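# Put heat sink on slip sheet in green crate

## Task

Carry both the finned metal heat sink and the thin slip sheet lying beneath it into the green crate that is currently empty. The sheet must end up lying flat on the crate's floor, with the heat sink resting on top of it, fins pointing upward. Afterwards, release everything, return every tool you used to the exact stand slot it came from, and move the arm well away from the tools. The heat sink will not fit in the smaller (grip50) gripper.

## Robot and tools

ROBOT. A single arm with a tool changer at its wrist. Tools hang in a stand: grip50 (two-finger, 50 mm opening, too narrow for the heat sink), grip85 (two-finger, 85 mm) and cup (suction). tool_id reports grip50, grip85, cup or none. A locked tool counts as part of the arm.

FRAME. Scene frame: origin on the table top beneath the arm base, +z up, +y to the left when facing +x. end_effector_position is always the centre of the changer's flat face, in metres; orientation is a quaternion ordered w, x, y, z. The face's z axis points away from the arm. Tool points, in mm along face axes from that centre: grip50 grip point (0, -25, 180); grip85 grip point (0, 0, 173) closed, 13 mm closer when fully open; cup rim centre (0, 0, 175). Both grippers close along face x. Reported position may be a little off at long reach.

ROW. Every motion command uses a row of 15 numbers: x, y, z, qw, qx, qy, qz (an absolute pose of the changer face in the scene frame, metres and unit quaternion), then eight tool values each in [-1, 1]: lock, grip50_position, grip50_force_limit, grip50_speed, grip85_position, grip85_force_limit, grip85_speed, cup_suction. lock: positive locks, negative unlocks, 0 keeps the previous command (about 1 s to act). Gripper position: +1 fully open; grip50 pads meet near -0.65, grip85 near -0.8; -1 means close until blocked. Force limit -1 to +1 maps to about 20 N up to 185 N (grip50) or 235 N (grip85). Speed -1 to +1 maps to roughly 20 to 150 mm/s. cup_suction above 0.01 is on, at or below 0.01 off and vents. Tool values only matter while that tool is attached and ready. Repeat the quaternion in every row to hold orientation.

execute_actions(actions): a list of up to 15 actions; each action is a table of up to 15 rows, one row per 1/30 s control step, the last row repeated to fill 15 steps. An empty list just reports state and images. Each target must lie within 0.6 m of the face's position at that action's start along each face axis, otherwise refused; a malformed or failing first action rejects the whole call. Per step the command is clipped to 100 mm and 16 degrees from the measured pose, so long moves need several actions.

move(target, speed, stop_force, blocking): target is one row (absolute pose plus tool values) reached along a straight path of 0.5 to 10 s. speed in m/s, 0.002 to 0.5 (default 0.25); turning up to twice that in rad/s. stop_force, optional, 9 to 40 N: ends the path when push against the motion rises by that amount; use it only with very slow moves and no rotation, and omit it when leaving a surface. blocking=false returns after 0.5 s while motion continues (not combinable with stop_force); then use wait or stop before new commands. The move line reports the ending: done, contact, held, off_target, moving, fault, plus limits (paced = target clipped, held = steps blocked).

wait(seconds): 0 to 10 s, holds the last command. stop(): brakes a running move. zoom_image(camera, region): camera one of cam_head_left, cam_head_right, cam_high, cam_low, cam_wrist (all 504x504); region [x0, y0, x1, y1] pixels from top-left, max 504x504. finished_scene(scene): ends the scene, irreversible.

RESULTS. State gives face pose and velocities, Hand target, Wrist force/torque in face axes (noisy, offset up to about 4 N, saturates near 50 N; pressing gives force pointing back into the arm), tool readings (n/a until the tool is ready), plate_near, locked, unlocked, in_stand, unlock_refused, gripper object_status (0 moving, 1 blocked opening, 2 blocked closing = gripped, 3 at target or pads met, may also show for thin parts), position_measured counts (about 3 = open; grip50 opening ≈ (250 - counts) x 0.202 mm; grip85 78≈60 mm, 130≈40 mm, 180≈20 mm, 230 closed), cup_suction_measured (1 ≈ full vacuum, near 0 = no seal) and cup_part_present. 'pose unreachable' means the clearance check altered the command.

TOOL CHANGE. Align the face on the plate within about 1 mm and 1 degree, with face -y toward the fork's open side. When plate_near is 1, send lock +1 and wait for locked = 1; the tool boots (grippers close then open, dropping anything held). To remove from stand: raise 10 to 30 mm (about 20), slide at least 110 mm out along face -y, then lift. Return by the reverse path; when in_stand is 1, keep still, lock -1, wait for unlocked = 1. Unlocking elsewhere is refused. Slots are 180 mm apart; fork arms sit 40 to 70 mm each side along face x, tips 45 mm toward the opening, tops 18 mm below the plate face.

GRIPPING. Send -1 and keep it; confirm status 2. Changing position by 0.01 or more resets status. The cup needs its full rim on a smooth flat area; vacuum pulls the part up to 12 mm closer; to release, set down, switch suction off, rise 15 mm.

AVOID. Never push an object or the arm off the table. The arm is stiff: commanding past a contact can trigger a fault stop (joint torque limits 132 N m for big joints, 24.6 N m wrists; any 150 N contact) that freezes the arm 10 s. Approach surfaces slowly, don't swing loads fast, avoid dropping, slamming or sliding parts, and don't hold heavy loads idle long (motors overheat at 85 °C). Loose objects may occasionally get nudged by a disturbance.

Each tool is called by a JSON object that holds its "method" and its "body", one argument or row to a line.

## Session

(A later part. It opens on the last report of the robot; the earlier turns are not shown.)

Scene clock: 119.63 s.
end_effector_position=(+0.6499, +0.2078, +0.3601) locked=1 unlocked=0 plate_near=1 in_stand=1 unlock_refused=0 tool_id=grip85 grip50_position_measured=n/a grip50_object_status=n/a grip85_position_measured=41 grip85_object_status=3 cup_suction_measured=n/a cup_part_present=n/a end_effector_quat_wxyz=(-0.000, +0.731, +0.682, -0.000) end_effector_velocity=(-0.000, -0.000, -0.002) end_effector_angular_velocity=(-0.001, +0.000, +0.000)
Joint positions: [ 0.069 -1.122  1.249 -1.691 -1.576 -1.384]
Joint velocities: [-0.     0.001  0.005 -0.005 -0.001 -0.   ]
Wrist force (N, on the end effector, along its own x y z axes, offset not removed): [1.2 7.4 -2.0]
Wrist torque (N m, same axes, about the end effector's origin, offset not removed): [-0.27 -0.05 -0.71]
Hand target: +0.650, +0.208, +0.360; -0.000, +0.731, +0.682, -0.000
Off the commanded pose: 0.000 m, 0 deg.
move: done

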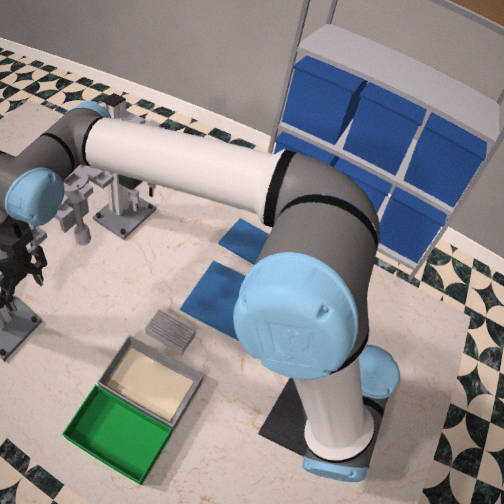

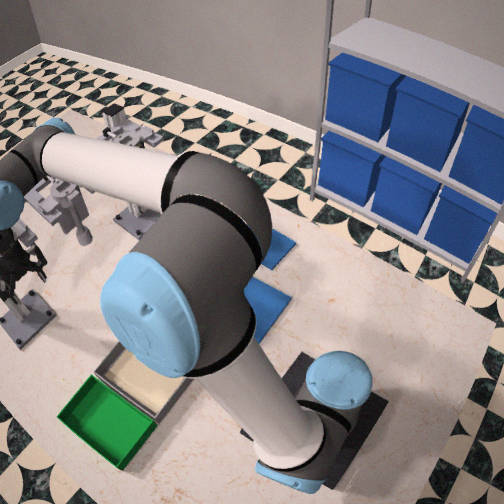

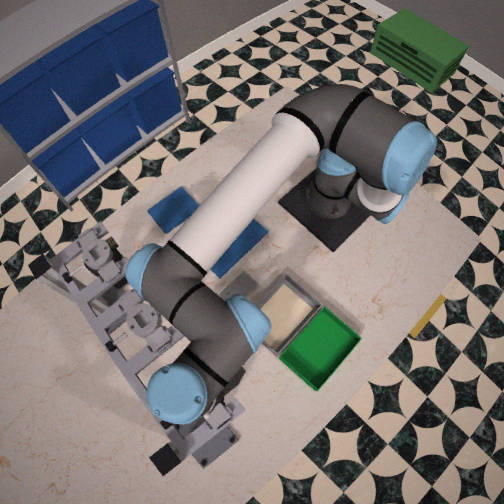

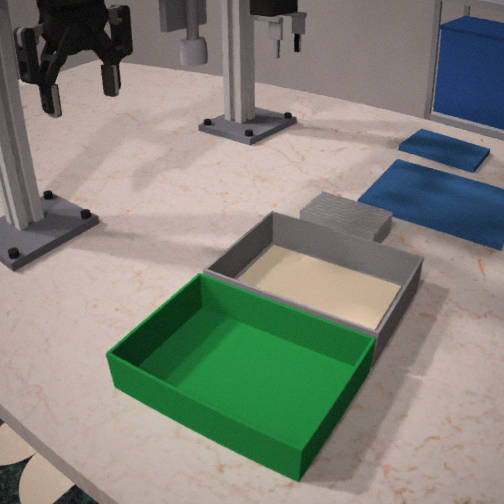

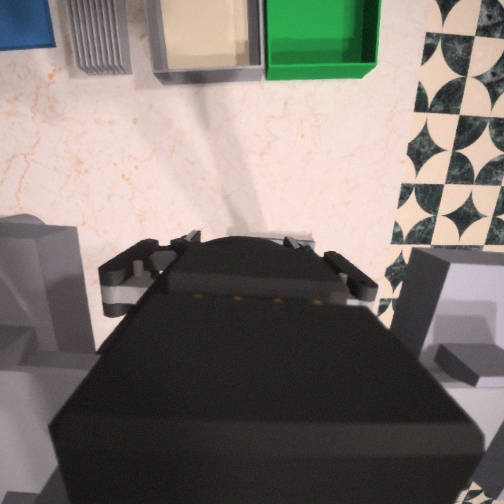

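{"method": "execute_actions", "body": {
  "actions": [
    [[0.6499,0.2078,0.3598,0,0.7314,0.6820,0,-1,0,0,0,0.7,-0.6,0,0]],
    [[0.6499,0.2078,0.3598,0,0.7314,0.6820,0,-1,0,0,0,0.7,-0.6,0,0]],
    [[0.6499,0.2078,0.3598,0,0.7314,0.6820,0,-1,0,0,0,0.7,-0.6,0,0]]
  ]
}}

{"method": "move", "body": {
  "target": [0.6502,0.2078,0.39,0,0.7266,0.6871,0,0,0,0,0,0.7,-0.6,0,0],
  "speed": 0.04
}}

{"method": "move", "body": {
  "target": [0.6408,0.028,0.39,0,0.7266,0.6871,0,0,0,0,0,0.7,-0.6,0,0],
  "speed": 0.25
}}

Scene clock: 127.33 s.
end_effector_position=(+0.6499, +0.2078, +0.3598) locked=0 unlocked=1 plate_near=1 in_stand=1 unlock_refused=0 tool_id=none grip50_position_measured=n/a grip50_object_status=n/a grip85_position_measured=n/a grip85_object_status=n/a cup_suction_measured=n/a cup_part_present=n/a end_effector_quat_wxyz=(-0.000, +0.731, +0.682, -0.000) end_effector_velocity=(-0.000, +0.000, +0.000) end_effector_angular_velocity=(+0.000, +0.000, +0.001)
Joint positions: [ 0.069 -1.122  1.249 -1.691 -1.576 -1.384]
Joint velocities: [-0.    -0.     0.     0.     0.    -0.001]
Wrist force (N, on the end effector, along its own x y z axes, offset not removed): [-1.1 -0.2 -5.7]
Wrist torque (N m, same axes, about the end effector's origin, offset not removed): [0.10 -0.10 -0.11]
Hand target: +0.650, +0.208, +0.360; +0.000, +0.731, +0.682, +0.000
Off the commanded pose: 0.000 m, 0 deg.

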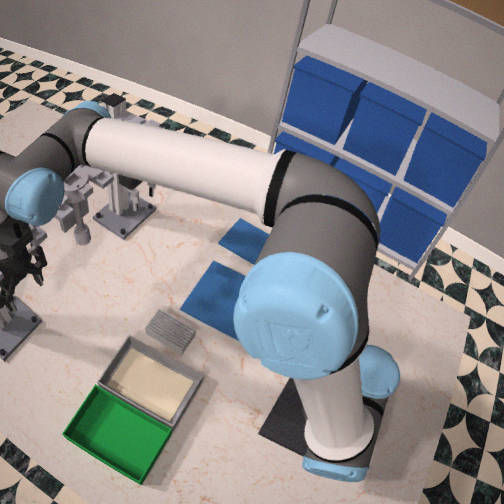

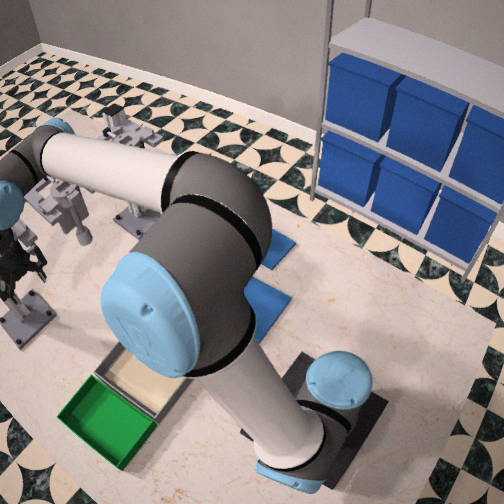

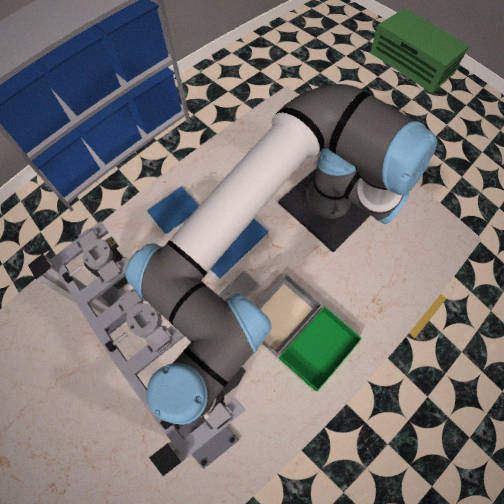

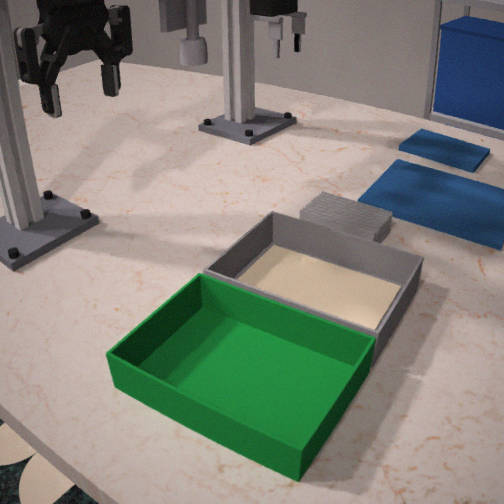

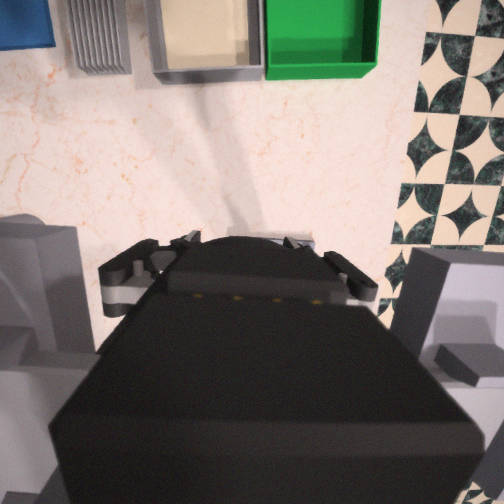

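Scene clock: 128.47 s.
end_effector_position=(+0.6502, +0.2078, +0.3899) locked=0 unlocked=1 plate_near=0 in_stand=0 unlock_refused=0 tool_id=none grip50_position_measured=n/a grip50_object_status=n/a grip85_position_measured=n/a grip85_object_status=n/a cup_suction_measured=n/a cup_part_present=n/a end_effector_quat_wxyz=(+0.000, +0.727, +0.687, +0.000) end_effector_velocity=(+0.000, +0.000, +0.002) end_effector_angular_velocity=(-0.000, +0.000, +0.001)
Joint positions: [ 0.069 -1.127  1.18  -1.617 -1.576 -1.398]
Joint velocities: [ 0.     0.    -0.005  0.005 -0.    -0.001]
Wrist force (N, on the end effector, along its own x y z axes, offset not removed): [-1.6 -2.3 -3.5]
Wrist torque (N m, same axes, about the end effector's origin, offset not removed): [-0.09 0.01 -0.30]
Hand target: +0.650, +0.208, +0.390; +0.000, +0.727, +0.687, +0.000
Off the commanded pose: 0.000 m, 0 deg.
move: done

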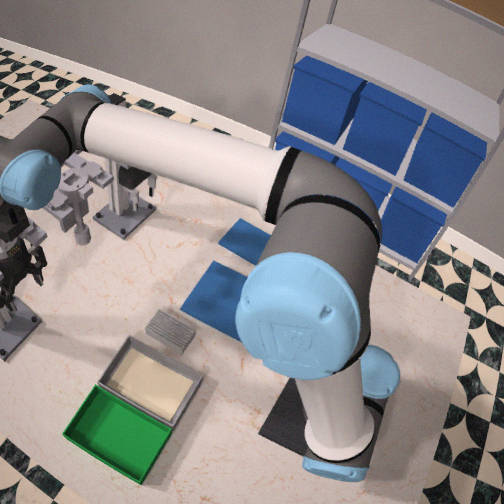

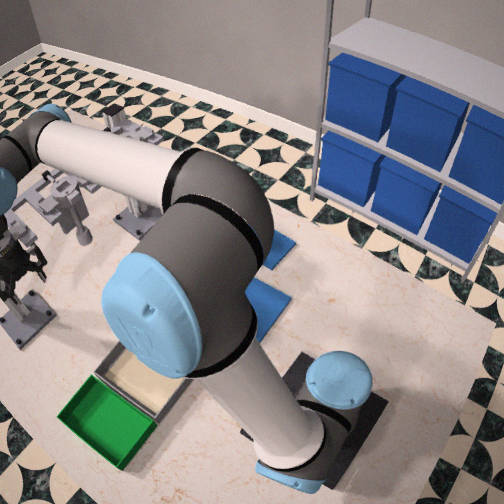

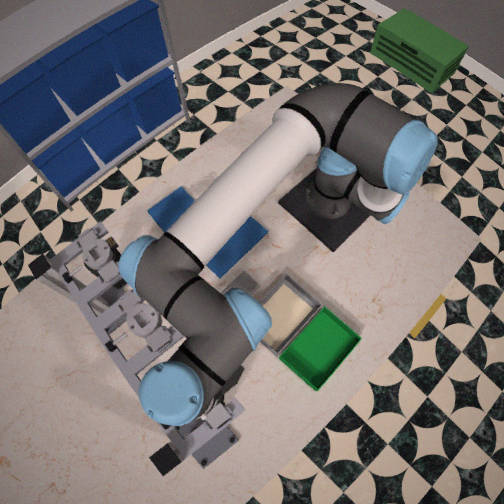

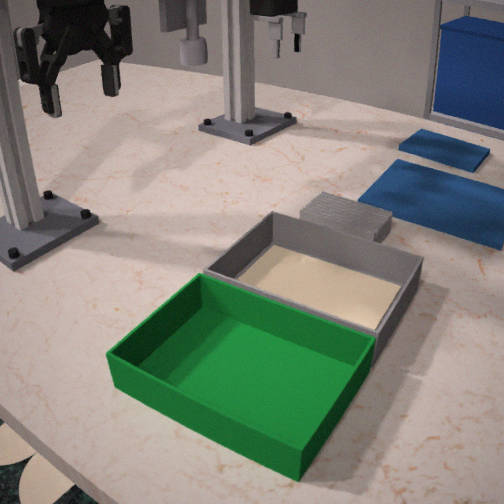

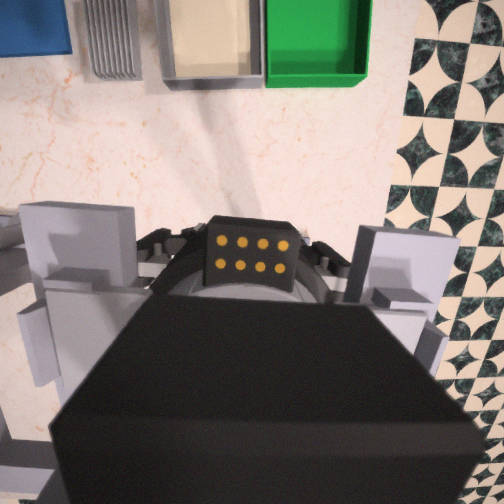

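Scene clock: 129.77 s.
end_effector_position=(+0.6407, +0.0282, +0.3900) locked=0 unlocked=1 plate_near=0 in_stand=0 unlock_refused=0 tool_id=none grip50_position_measured=n/a grip50_object_status=n/a grip85_position_measured=n/a grip85_object_status=n/a cup_suction_measured=n/a cup_part_present=n/a end_effector_quat_wxyz=(-0.000, +0.727, +0.687, +0.000) end_effector_velocity=(-0.000, -0.002, +0.000) end_effector_angular_velocity=(-0.000, -0.001, +0.000)
Joint positions: [-0.207 -1.233  1.327 -1.659 -1.578 -1.674]
Joint velocities: [-0.004 -0.001  0.001 -0.    -0.    -0.004]
Wrist force (N, on the end effector, along its own x y z axes, offset not removed): [-1.7 -1.0 -2.4]
Wrist torque (N m, same axes, about the end effector's origin, offset not removed): [-0.08 0.21 -0.16]
Hand target: +0.641, +0.028, +0.390; -0.000, +0.727, +0.687, +0.000
Off the commanded pose: 0.000 m, 0 deg.
move: done

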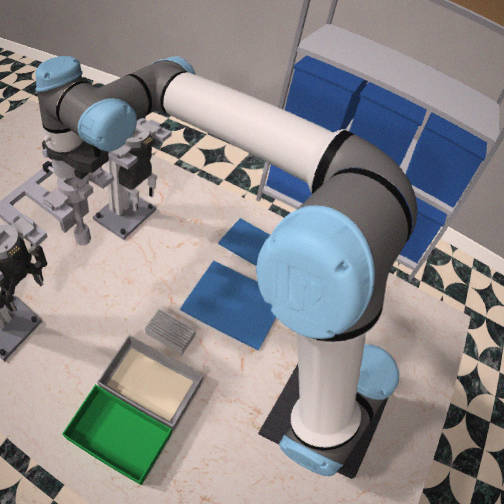

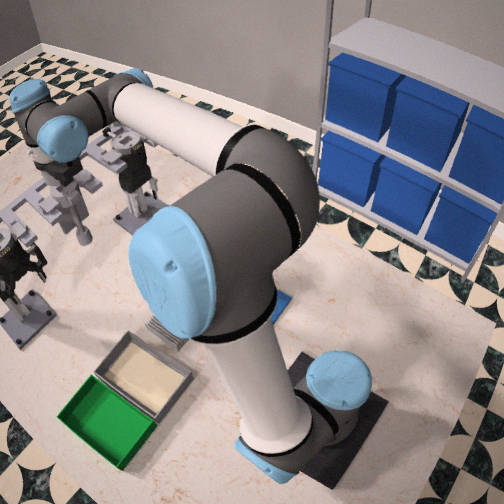

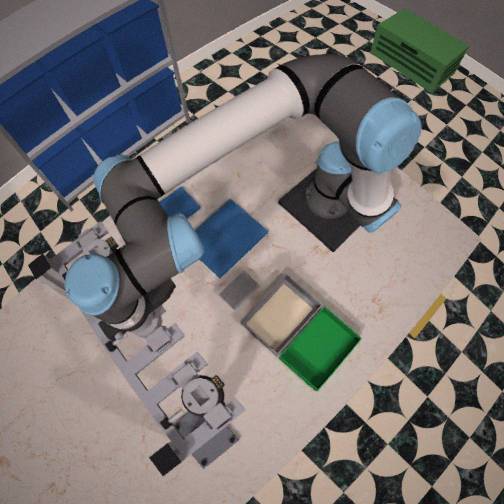

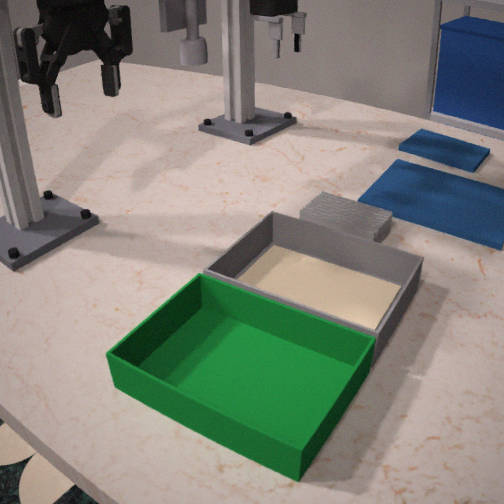

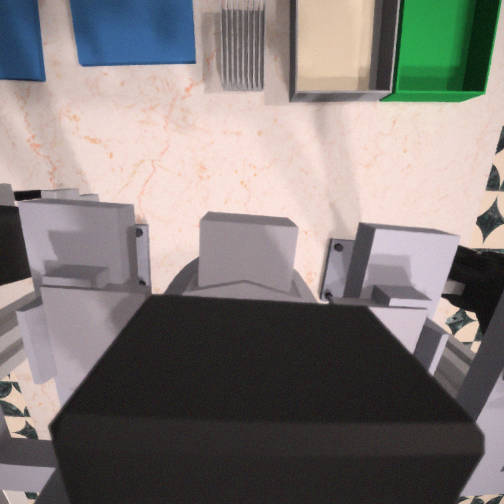

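{"method": "move", "body": {
  "target": [0.6397,0.0274,0.372,0,0.7266,0.6871,0,0,0,0,0,0,0,0,0],
  "speed": 0.03
}}

{"method": "move", "body": {
  "target": [0.6397,0.0274,0.3590,0,0.7266,0.6871,0,0,0,0,0,0,0,0,0],
  "speed": 0.005,
  "stop_force": 12
}}

Scene clock: 134.93 s.
end_effector_position=(+0.6397, +0.0274, +0.3722) locked=0 unlocked=1 plate_near=0 in_stand=0 unlock_refused=0 tool_id=none grip50_position_measured=n/a grip50_object_status=n/a grip85_position_measured=n/a grip85_object_status=n/a cup_suction_measured=n/a cup_part_present=n/a end_effector_quat_wxyz=(-0.000, +0.727, +0.687, -0.000) end_effector_velocity=(-0.000, -0.000, -0.002) end_effector_angular_velocity=(-0.001, -0.000, -0.000)
Joint positions: [-0.209 -1.231  1.37  -1.705 -1.578 -1.676]
Joint velocities: [-0.     0.001  0.005 -0.005 -0.001 -0.   ]
Wrist force (N, on the end effector, along its own x y z axes, offset not removed): [0.8 -2.3 -2.6]
Wrist torque (N m, same axes, about the end effector's origin, offset not removed): [-0.13 0.01 -0.18]
Hand target: +0.640, +0.027, +0.372; -0.000, +0.727, +0.687, -0.000
Off the commanded pose: 0.000 m, 0 deg.
move: done

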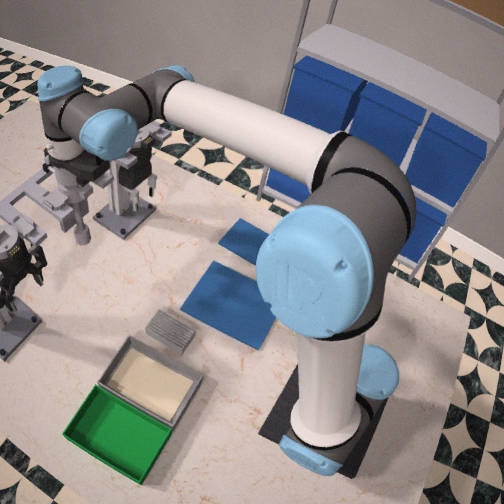

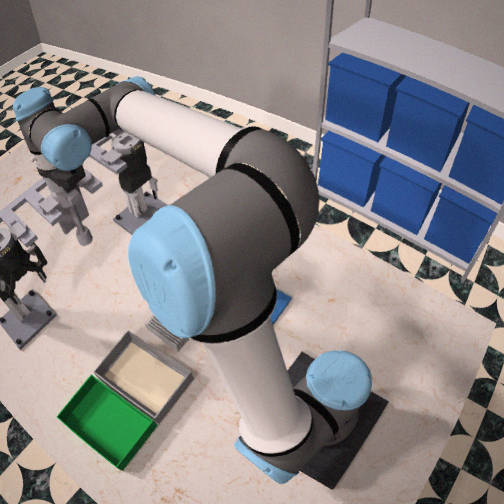

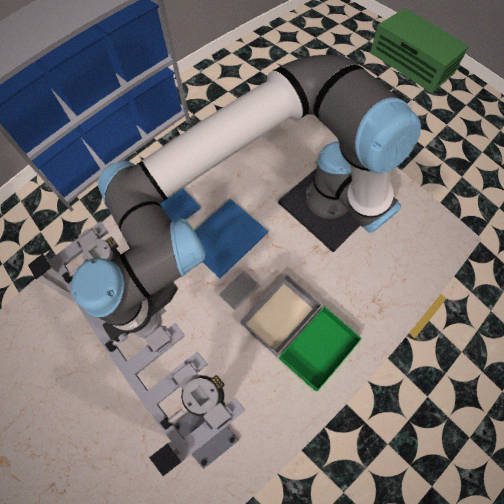

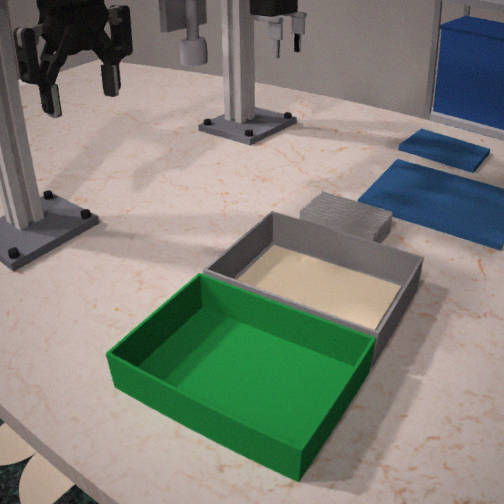

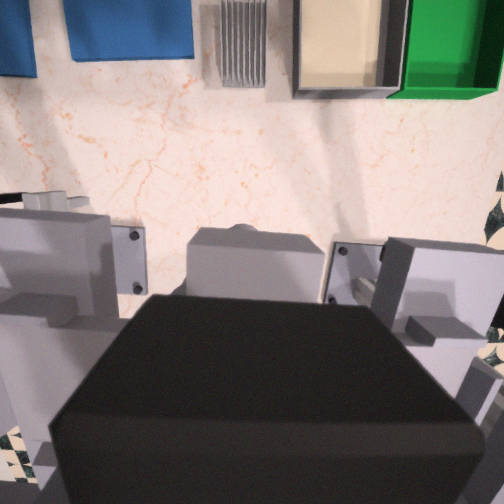

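Scene clock: 137.90 s.
end_effector_position=(+0.6397, +0.0274, +0.3595) locked=0 unlocked=1 plate_near=1 in_stand=1 unlock_refused=0 tool_id=none grip50_position_measured=n/a grip50_object_status=n/a grip85_position_measured=n/a grip85_object_status=n/a cup_suction_measured=n/a cup_part_present=n/a end_effector_quat_wxyz=(+0.000, +0.727, +0.687, +0.000) end_effector_velocity=(-0.000, -0.000, +0.001) end_effector_angular_velocity=(+0.000, +0.002, -0.000)
Joint positions: [-0.209 -1.227  1.397 -1.736 -1.578 -1.676]
Joint velocities: [ 0.     0.    -0.003  0.005 -0.     0.   ]
Wrist force (N, on the end effector, along its own x y z axes, offset not removed): [0.9 0.7 -25.5]
Wrist torque (N m, same axes, about the end effector's origin, offset not removed): [0.68 -0.01 -0.30]
Hand target: +0.640, +0.027, +0.360; +0.000, +0.727, +0.687, +0.000
Off the commanded pose: 0.000 m, 0 deg.
move: contact

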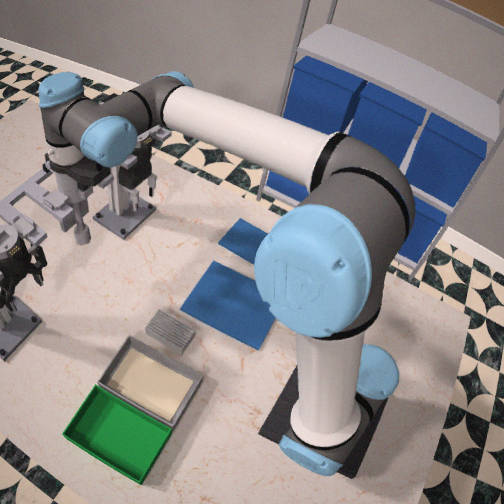

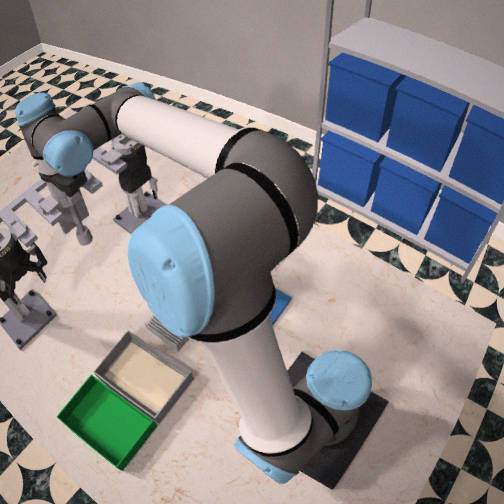

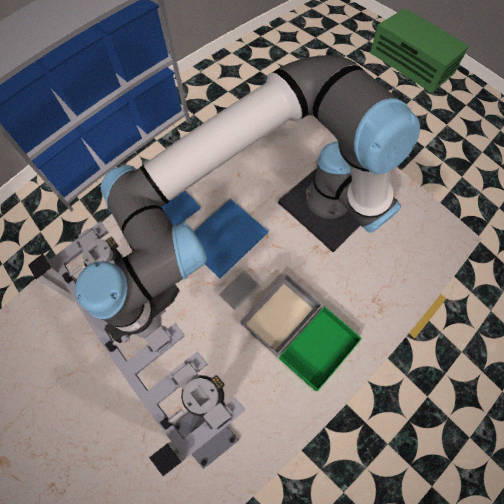

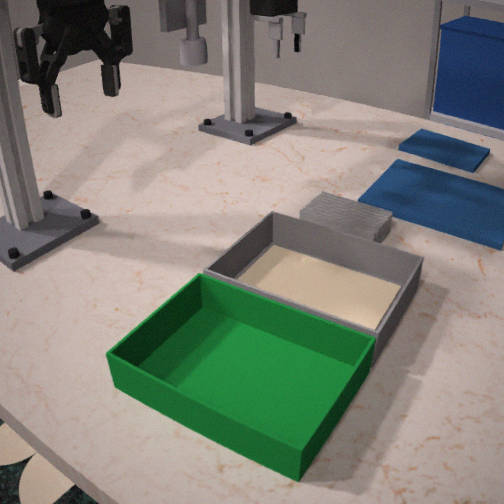

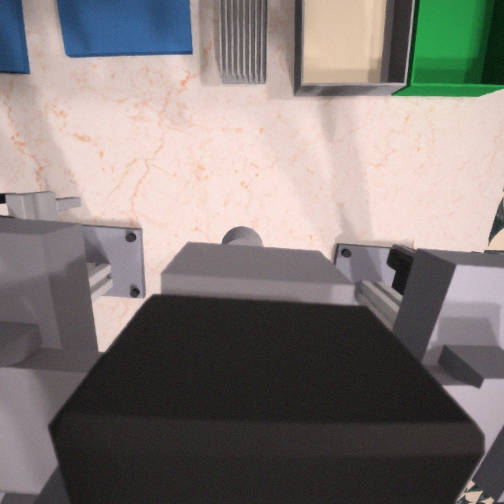

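{"method": "execute_actions", "body": {
  "actions": [
    [[0.6397,0.0274,0.3598,0,0.7266,0.6871,0,1,0,0,0,0,0,0,0]],
    [[0.6397,0.0274,0.3598,0,0.7266,0.6871,0,1,0,0,0,0,0,0,0]],
    [[0.6397,0.0274,0.3598,0,0.7266,0.6871,0,1,0,0,0,0,0,0,0]]
  ]
}}

{"method": "move", "body": {
  "target": [0.6397,0.0274,0.38,0,0.7266,0.6871,0,0,0,0,0,0,0,0,0],
  "speed": 0.03
}}

{"method": "move", "body": {
  "target": [0.4899,0.0358,0.38,0,0.7266,0.6871,0,0,0,0,0,0,0,0,0],
  "speed": 0.12
}}

{"method": "move", "body": {
  "target": [0.372,0.17,0.228,0,0.7266,0.6871,0,0,0,0,0,0,0,0,0],
  "speed": 0.25
}}

Scene clock: 147.17 s.
end_effector_position=(+0.6397, +0.0274, +0.3598) locked=1 unlocked=0 plate_near=1 in_stand=1 unlock_refused=0 tool_id=cup grip50_position_measured=n/a grip50_object_status=n/a grip85_position_measured=n/a grip85_object_status=n/a cup_suction_measured=n/a cup_part_present=n/a end_effector_quat_wxyz=(+0.000, +0.727, +0.687, +0.000) end_effector_velocity=(+0.000, -0.000, -0.000) end_effector_angular_velocity=(-0.001, +0.000, +0.000)
Joint positions: [-0.209 -1.227  1.396 -1.735 -1.578 -1.676]
Joint velocities: [ 0.     0.     0.    -0.    -0.001 -0.   ]
Wrist force (N, on the end effector, along its own x y z axes, offset not removed): [0.0 -1.8 -5.7]
Wrist torque (N m, same axes, about the end effector's origin, offset not removed): [-0.16 -0.27 -0.07]
Hand target: +0.640, +0.027, +0.360; -0.000, +0.727, +0.687, -0.000
Off the commanded pose: 0.000 m, 0 deg.

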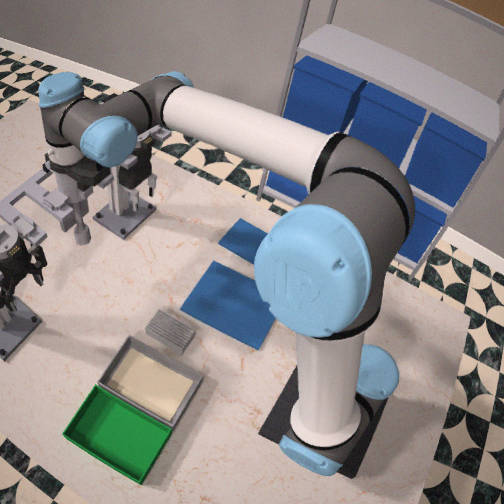

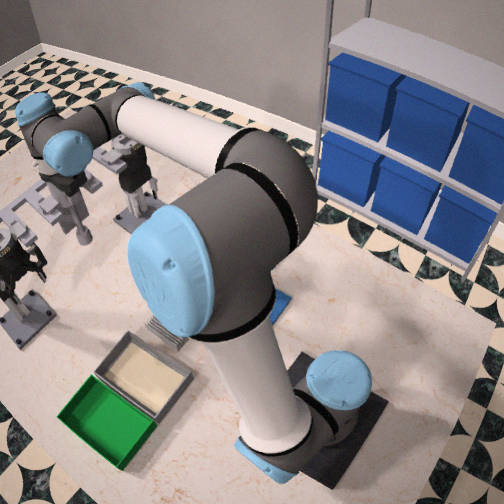

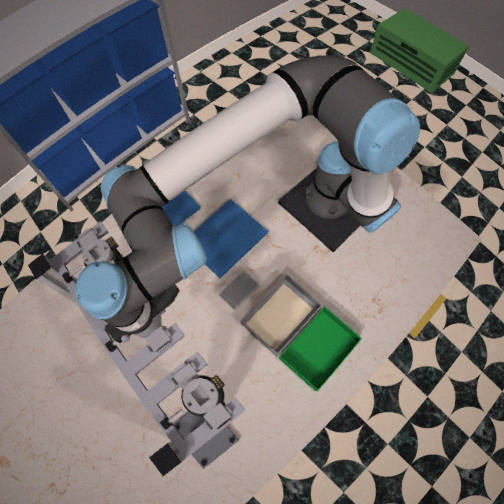

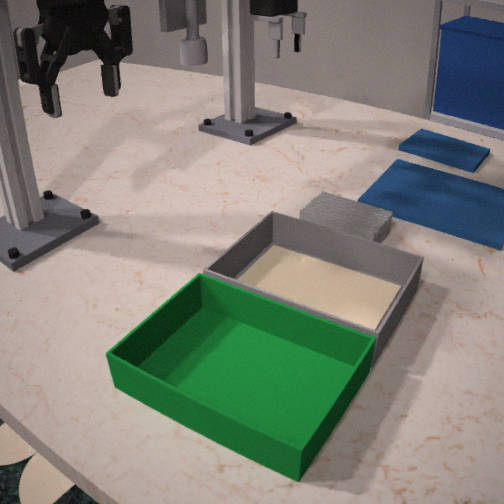

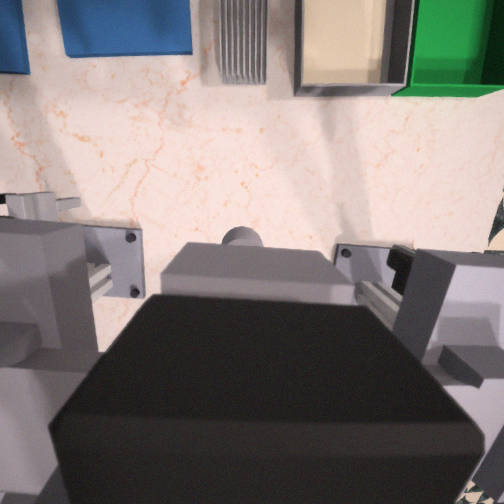

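Scene clock: 148.17 s.
end_effector_position=(+0.6397, +0.0274, +0.3798) locked=1 unlocked=0 plate_near=1 in_stand=0 unlock_refused=0 tool_id=cup grip50_position_measured=n/a grip50_object_status=n/a grip85_position_measured=n/a grip85_object_status=n/a cup_suction_measured=0.01 cup_part_present=0 end_effector_quat_wxyz=(-0.000, +0.727, +0.687, +0.000) end_effector_velocity=(-0.000, -0.000, +0.002) end_effector_angular_velocity=(-0.000, +0.000, +0.000)
Joint positions: [-0.209 -1.233  1.354 -1.686 -1.578 -1.676]
Joint velocities: [ 0.    -0.001 -0.005  0.005 -0.    -0.   ]
Wrist force (N, on the end effector, along its own x y z axes, offset not removed): [1.0 -1.9 -2.6]
Wrist torque (N m, same axes, about the end effector's origin, offset not removed): [0.00 -0.08 -0.16]
Hand target: +0.640, +0.027, +0.380; +0.000, +0.727, +0.687, +0.000
Off the commanded pose: 0.000 m, 0 deg.
move: done

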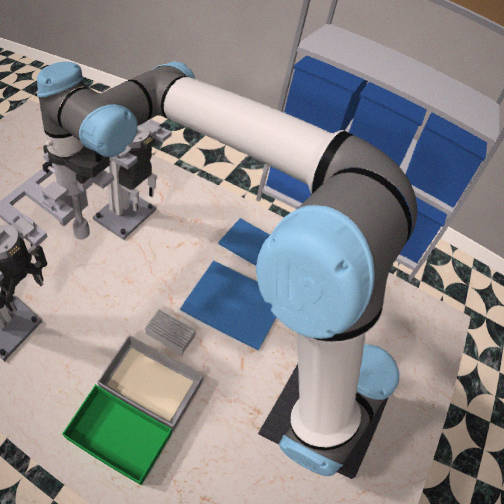

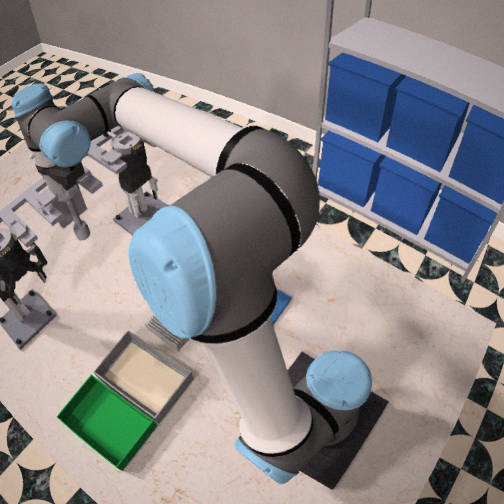

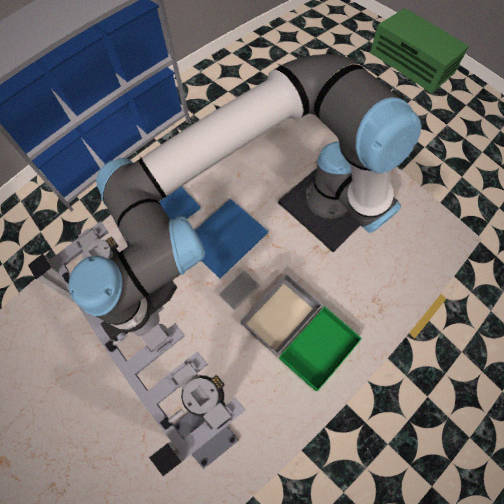

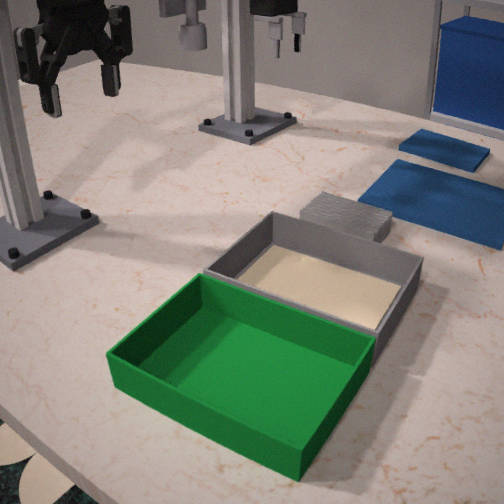

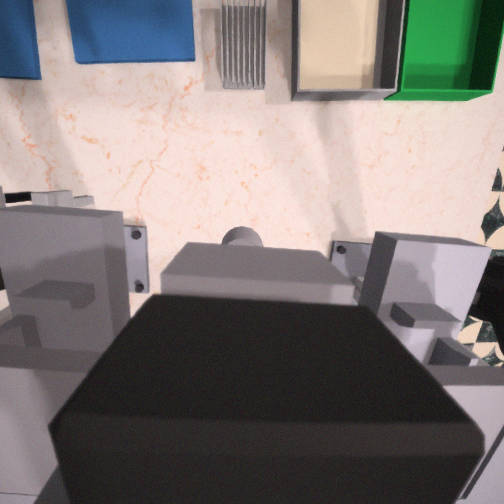

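Scene clock: 149.90 s.
end_effector_position=(+0.4901, +0.0359, +0.3801) locked=1 unlocked=0 plate_near=1 in_stand=0 unlock_refused=0 tool_id=cup grip50_position_measured=n/a grip50_object_status=n/a grip85_position_measured=n/a grip85_object_status=n/a cup_suction_measured=0.01 cup_part_present=0 end_effector_quat_wxyz=(-0.000, +0.727, +0.687, +0.000) end_effector_velocity=(-0.002, +0.000, +0.000) end_effector_angular_velocity=(+0.001, -0.000, -0.001)
Joint positions: [-0.241 -1.592  1.771 -1.745 -1.578 -1.708]
Joint velocities: [-0.001 -0.006  0.005  0.001  0.001 -0.   ]
Wrist force (N, on the end effector, along its own x y z axes, offset not removed): [-0.4 0.5 -3.7]
Wrist torque (N m, same axes, about the end effector's origin, offset not removed): [0.15 0.04 -0.20]
Hand target: +0.490, +0.036, +0.380; -0.000, +0.727, +0.687, +0.000
Off the commanded pose: 0.000 m, 0 deg.
move: done

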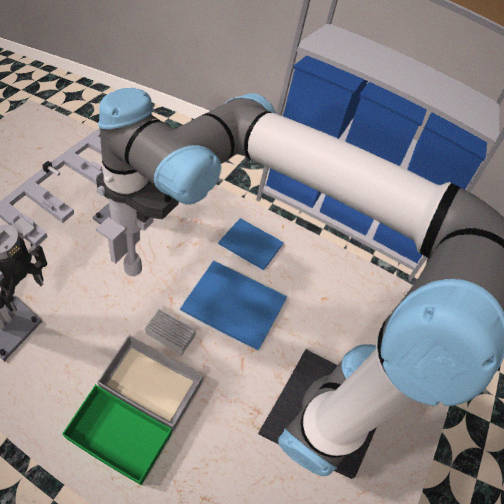

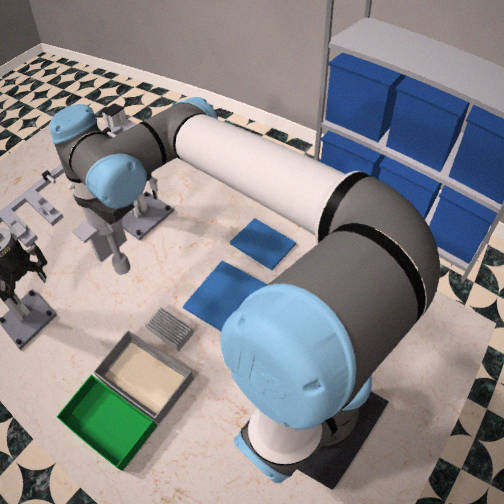

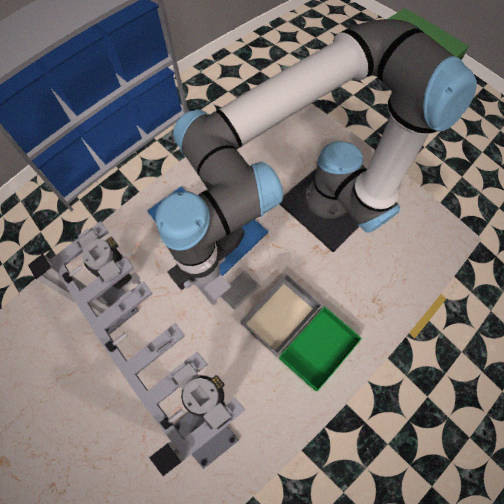

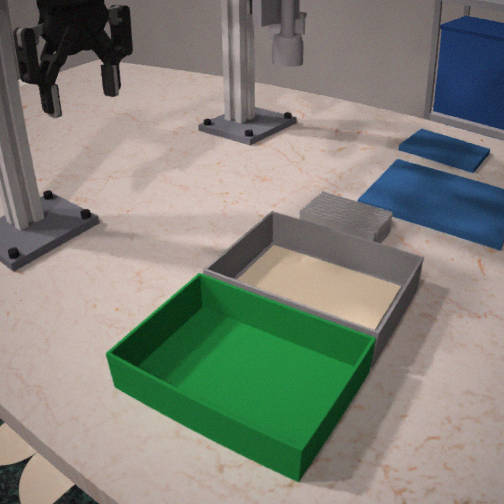

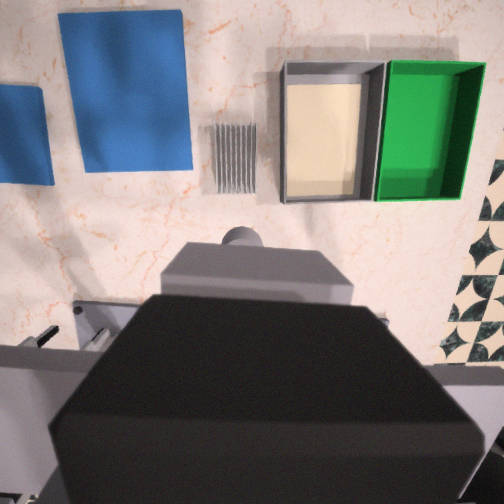

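Scene clock: 151.47 s.
end_effector_position=(+0.3718, +0.1699, +0.2283) locked=1 unlocked=0 plate_near=1 in_stand=0 unlock_refused=0 tool_id=cup grip50_position_measured=n/a grip50_object_status=n/a grip85_position_measured=n/a grip85_object_status=n/a cup_suction_measured=0.01 cup_part_present=0 end_effector_quat_wxyz=(+0.000, +0.727, +0.687, -0.000) end_effector_velocity=(-0.000, +0.001, -0.001) end_effector_angular_velocity=(-0.000, -0.000, -0.002)
Joint positions: [ 0.054 -1.652  2.248 -2.16  -1.577 -1.413]
Joint velocities: [ 0.003  0.003  0.002 -0.005 -0.     0.005]
Wrist force (N, on the end effector, along its own x y z axes, offset not removed): [0.0 0.2 -2.1]
Wrist torque (N m, same axes, about the end effector's origin, offset not removed): [0.05 0.05 -0.11]
Hand target: +0.372, +0.170, +0.228; +0.000, +0.727, +0.687, -0.000
Off the commanded pose: 0.000 m, 0 deg.
move: done

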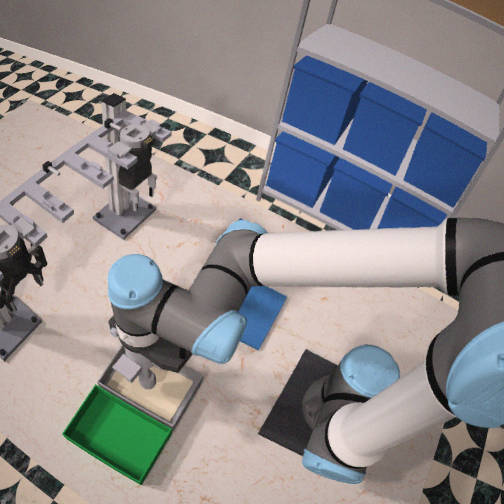

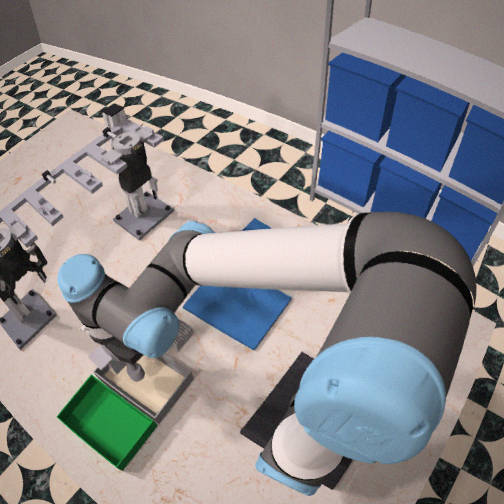

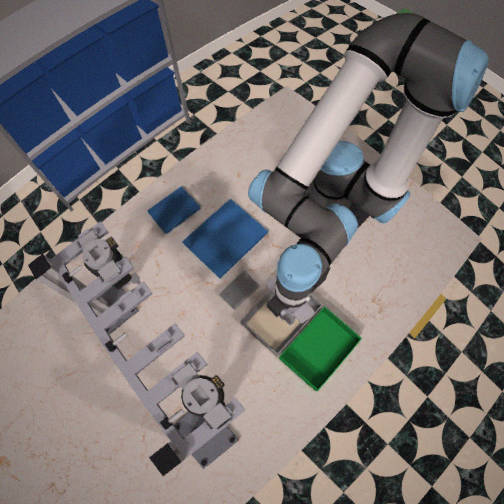

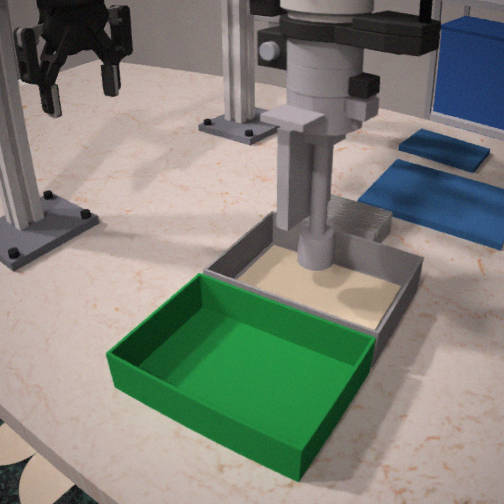

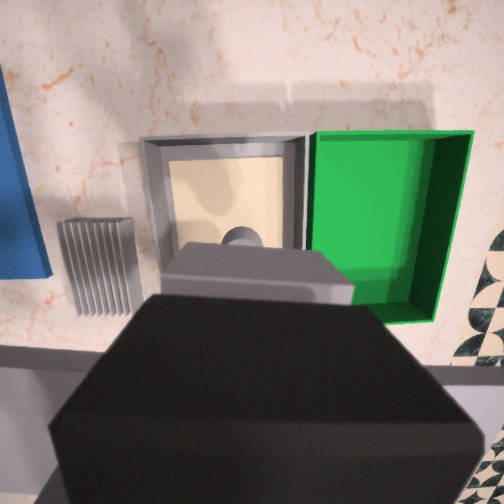

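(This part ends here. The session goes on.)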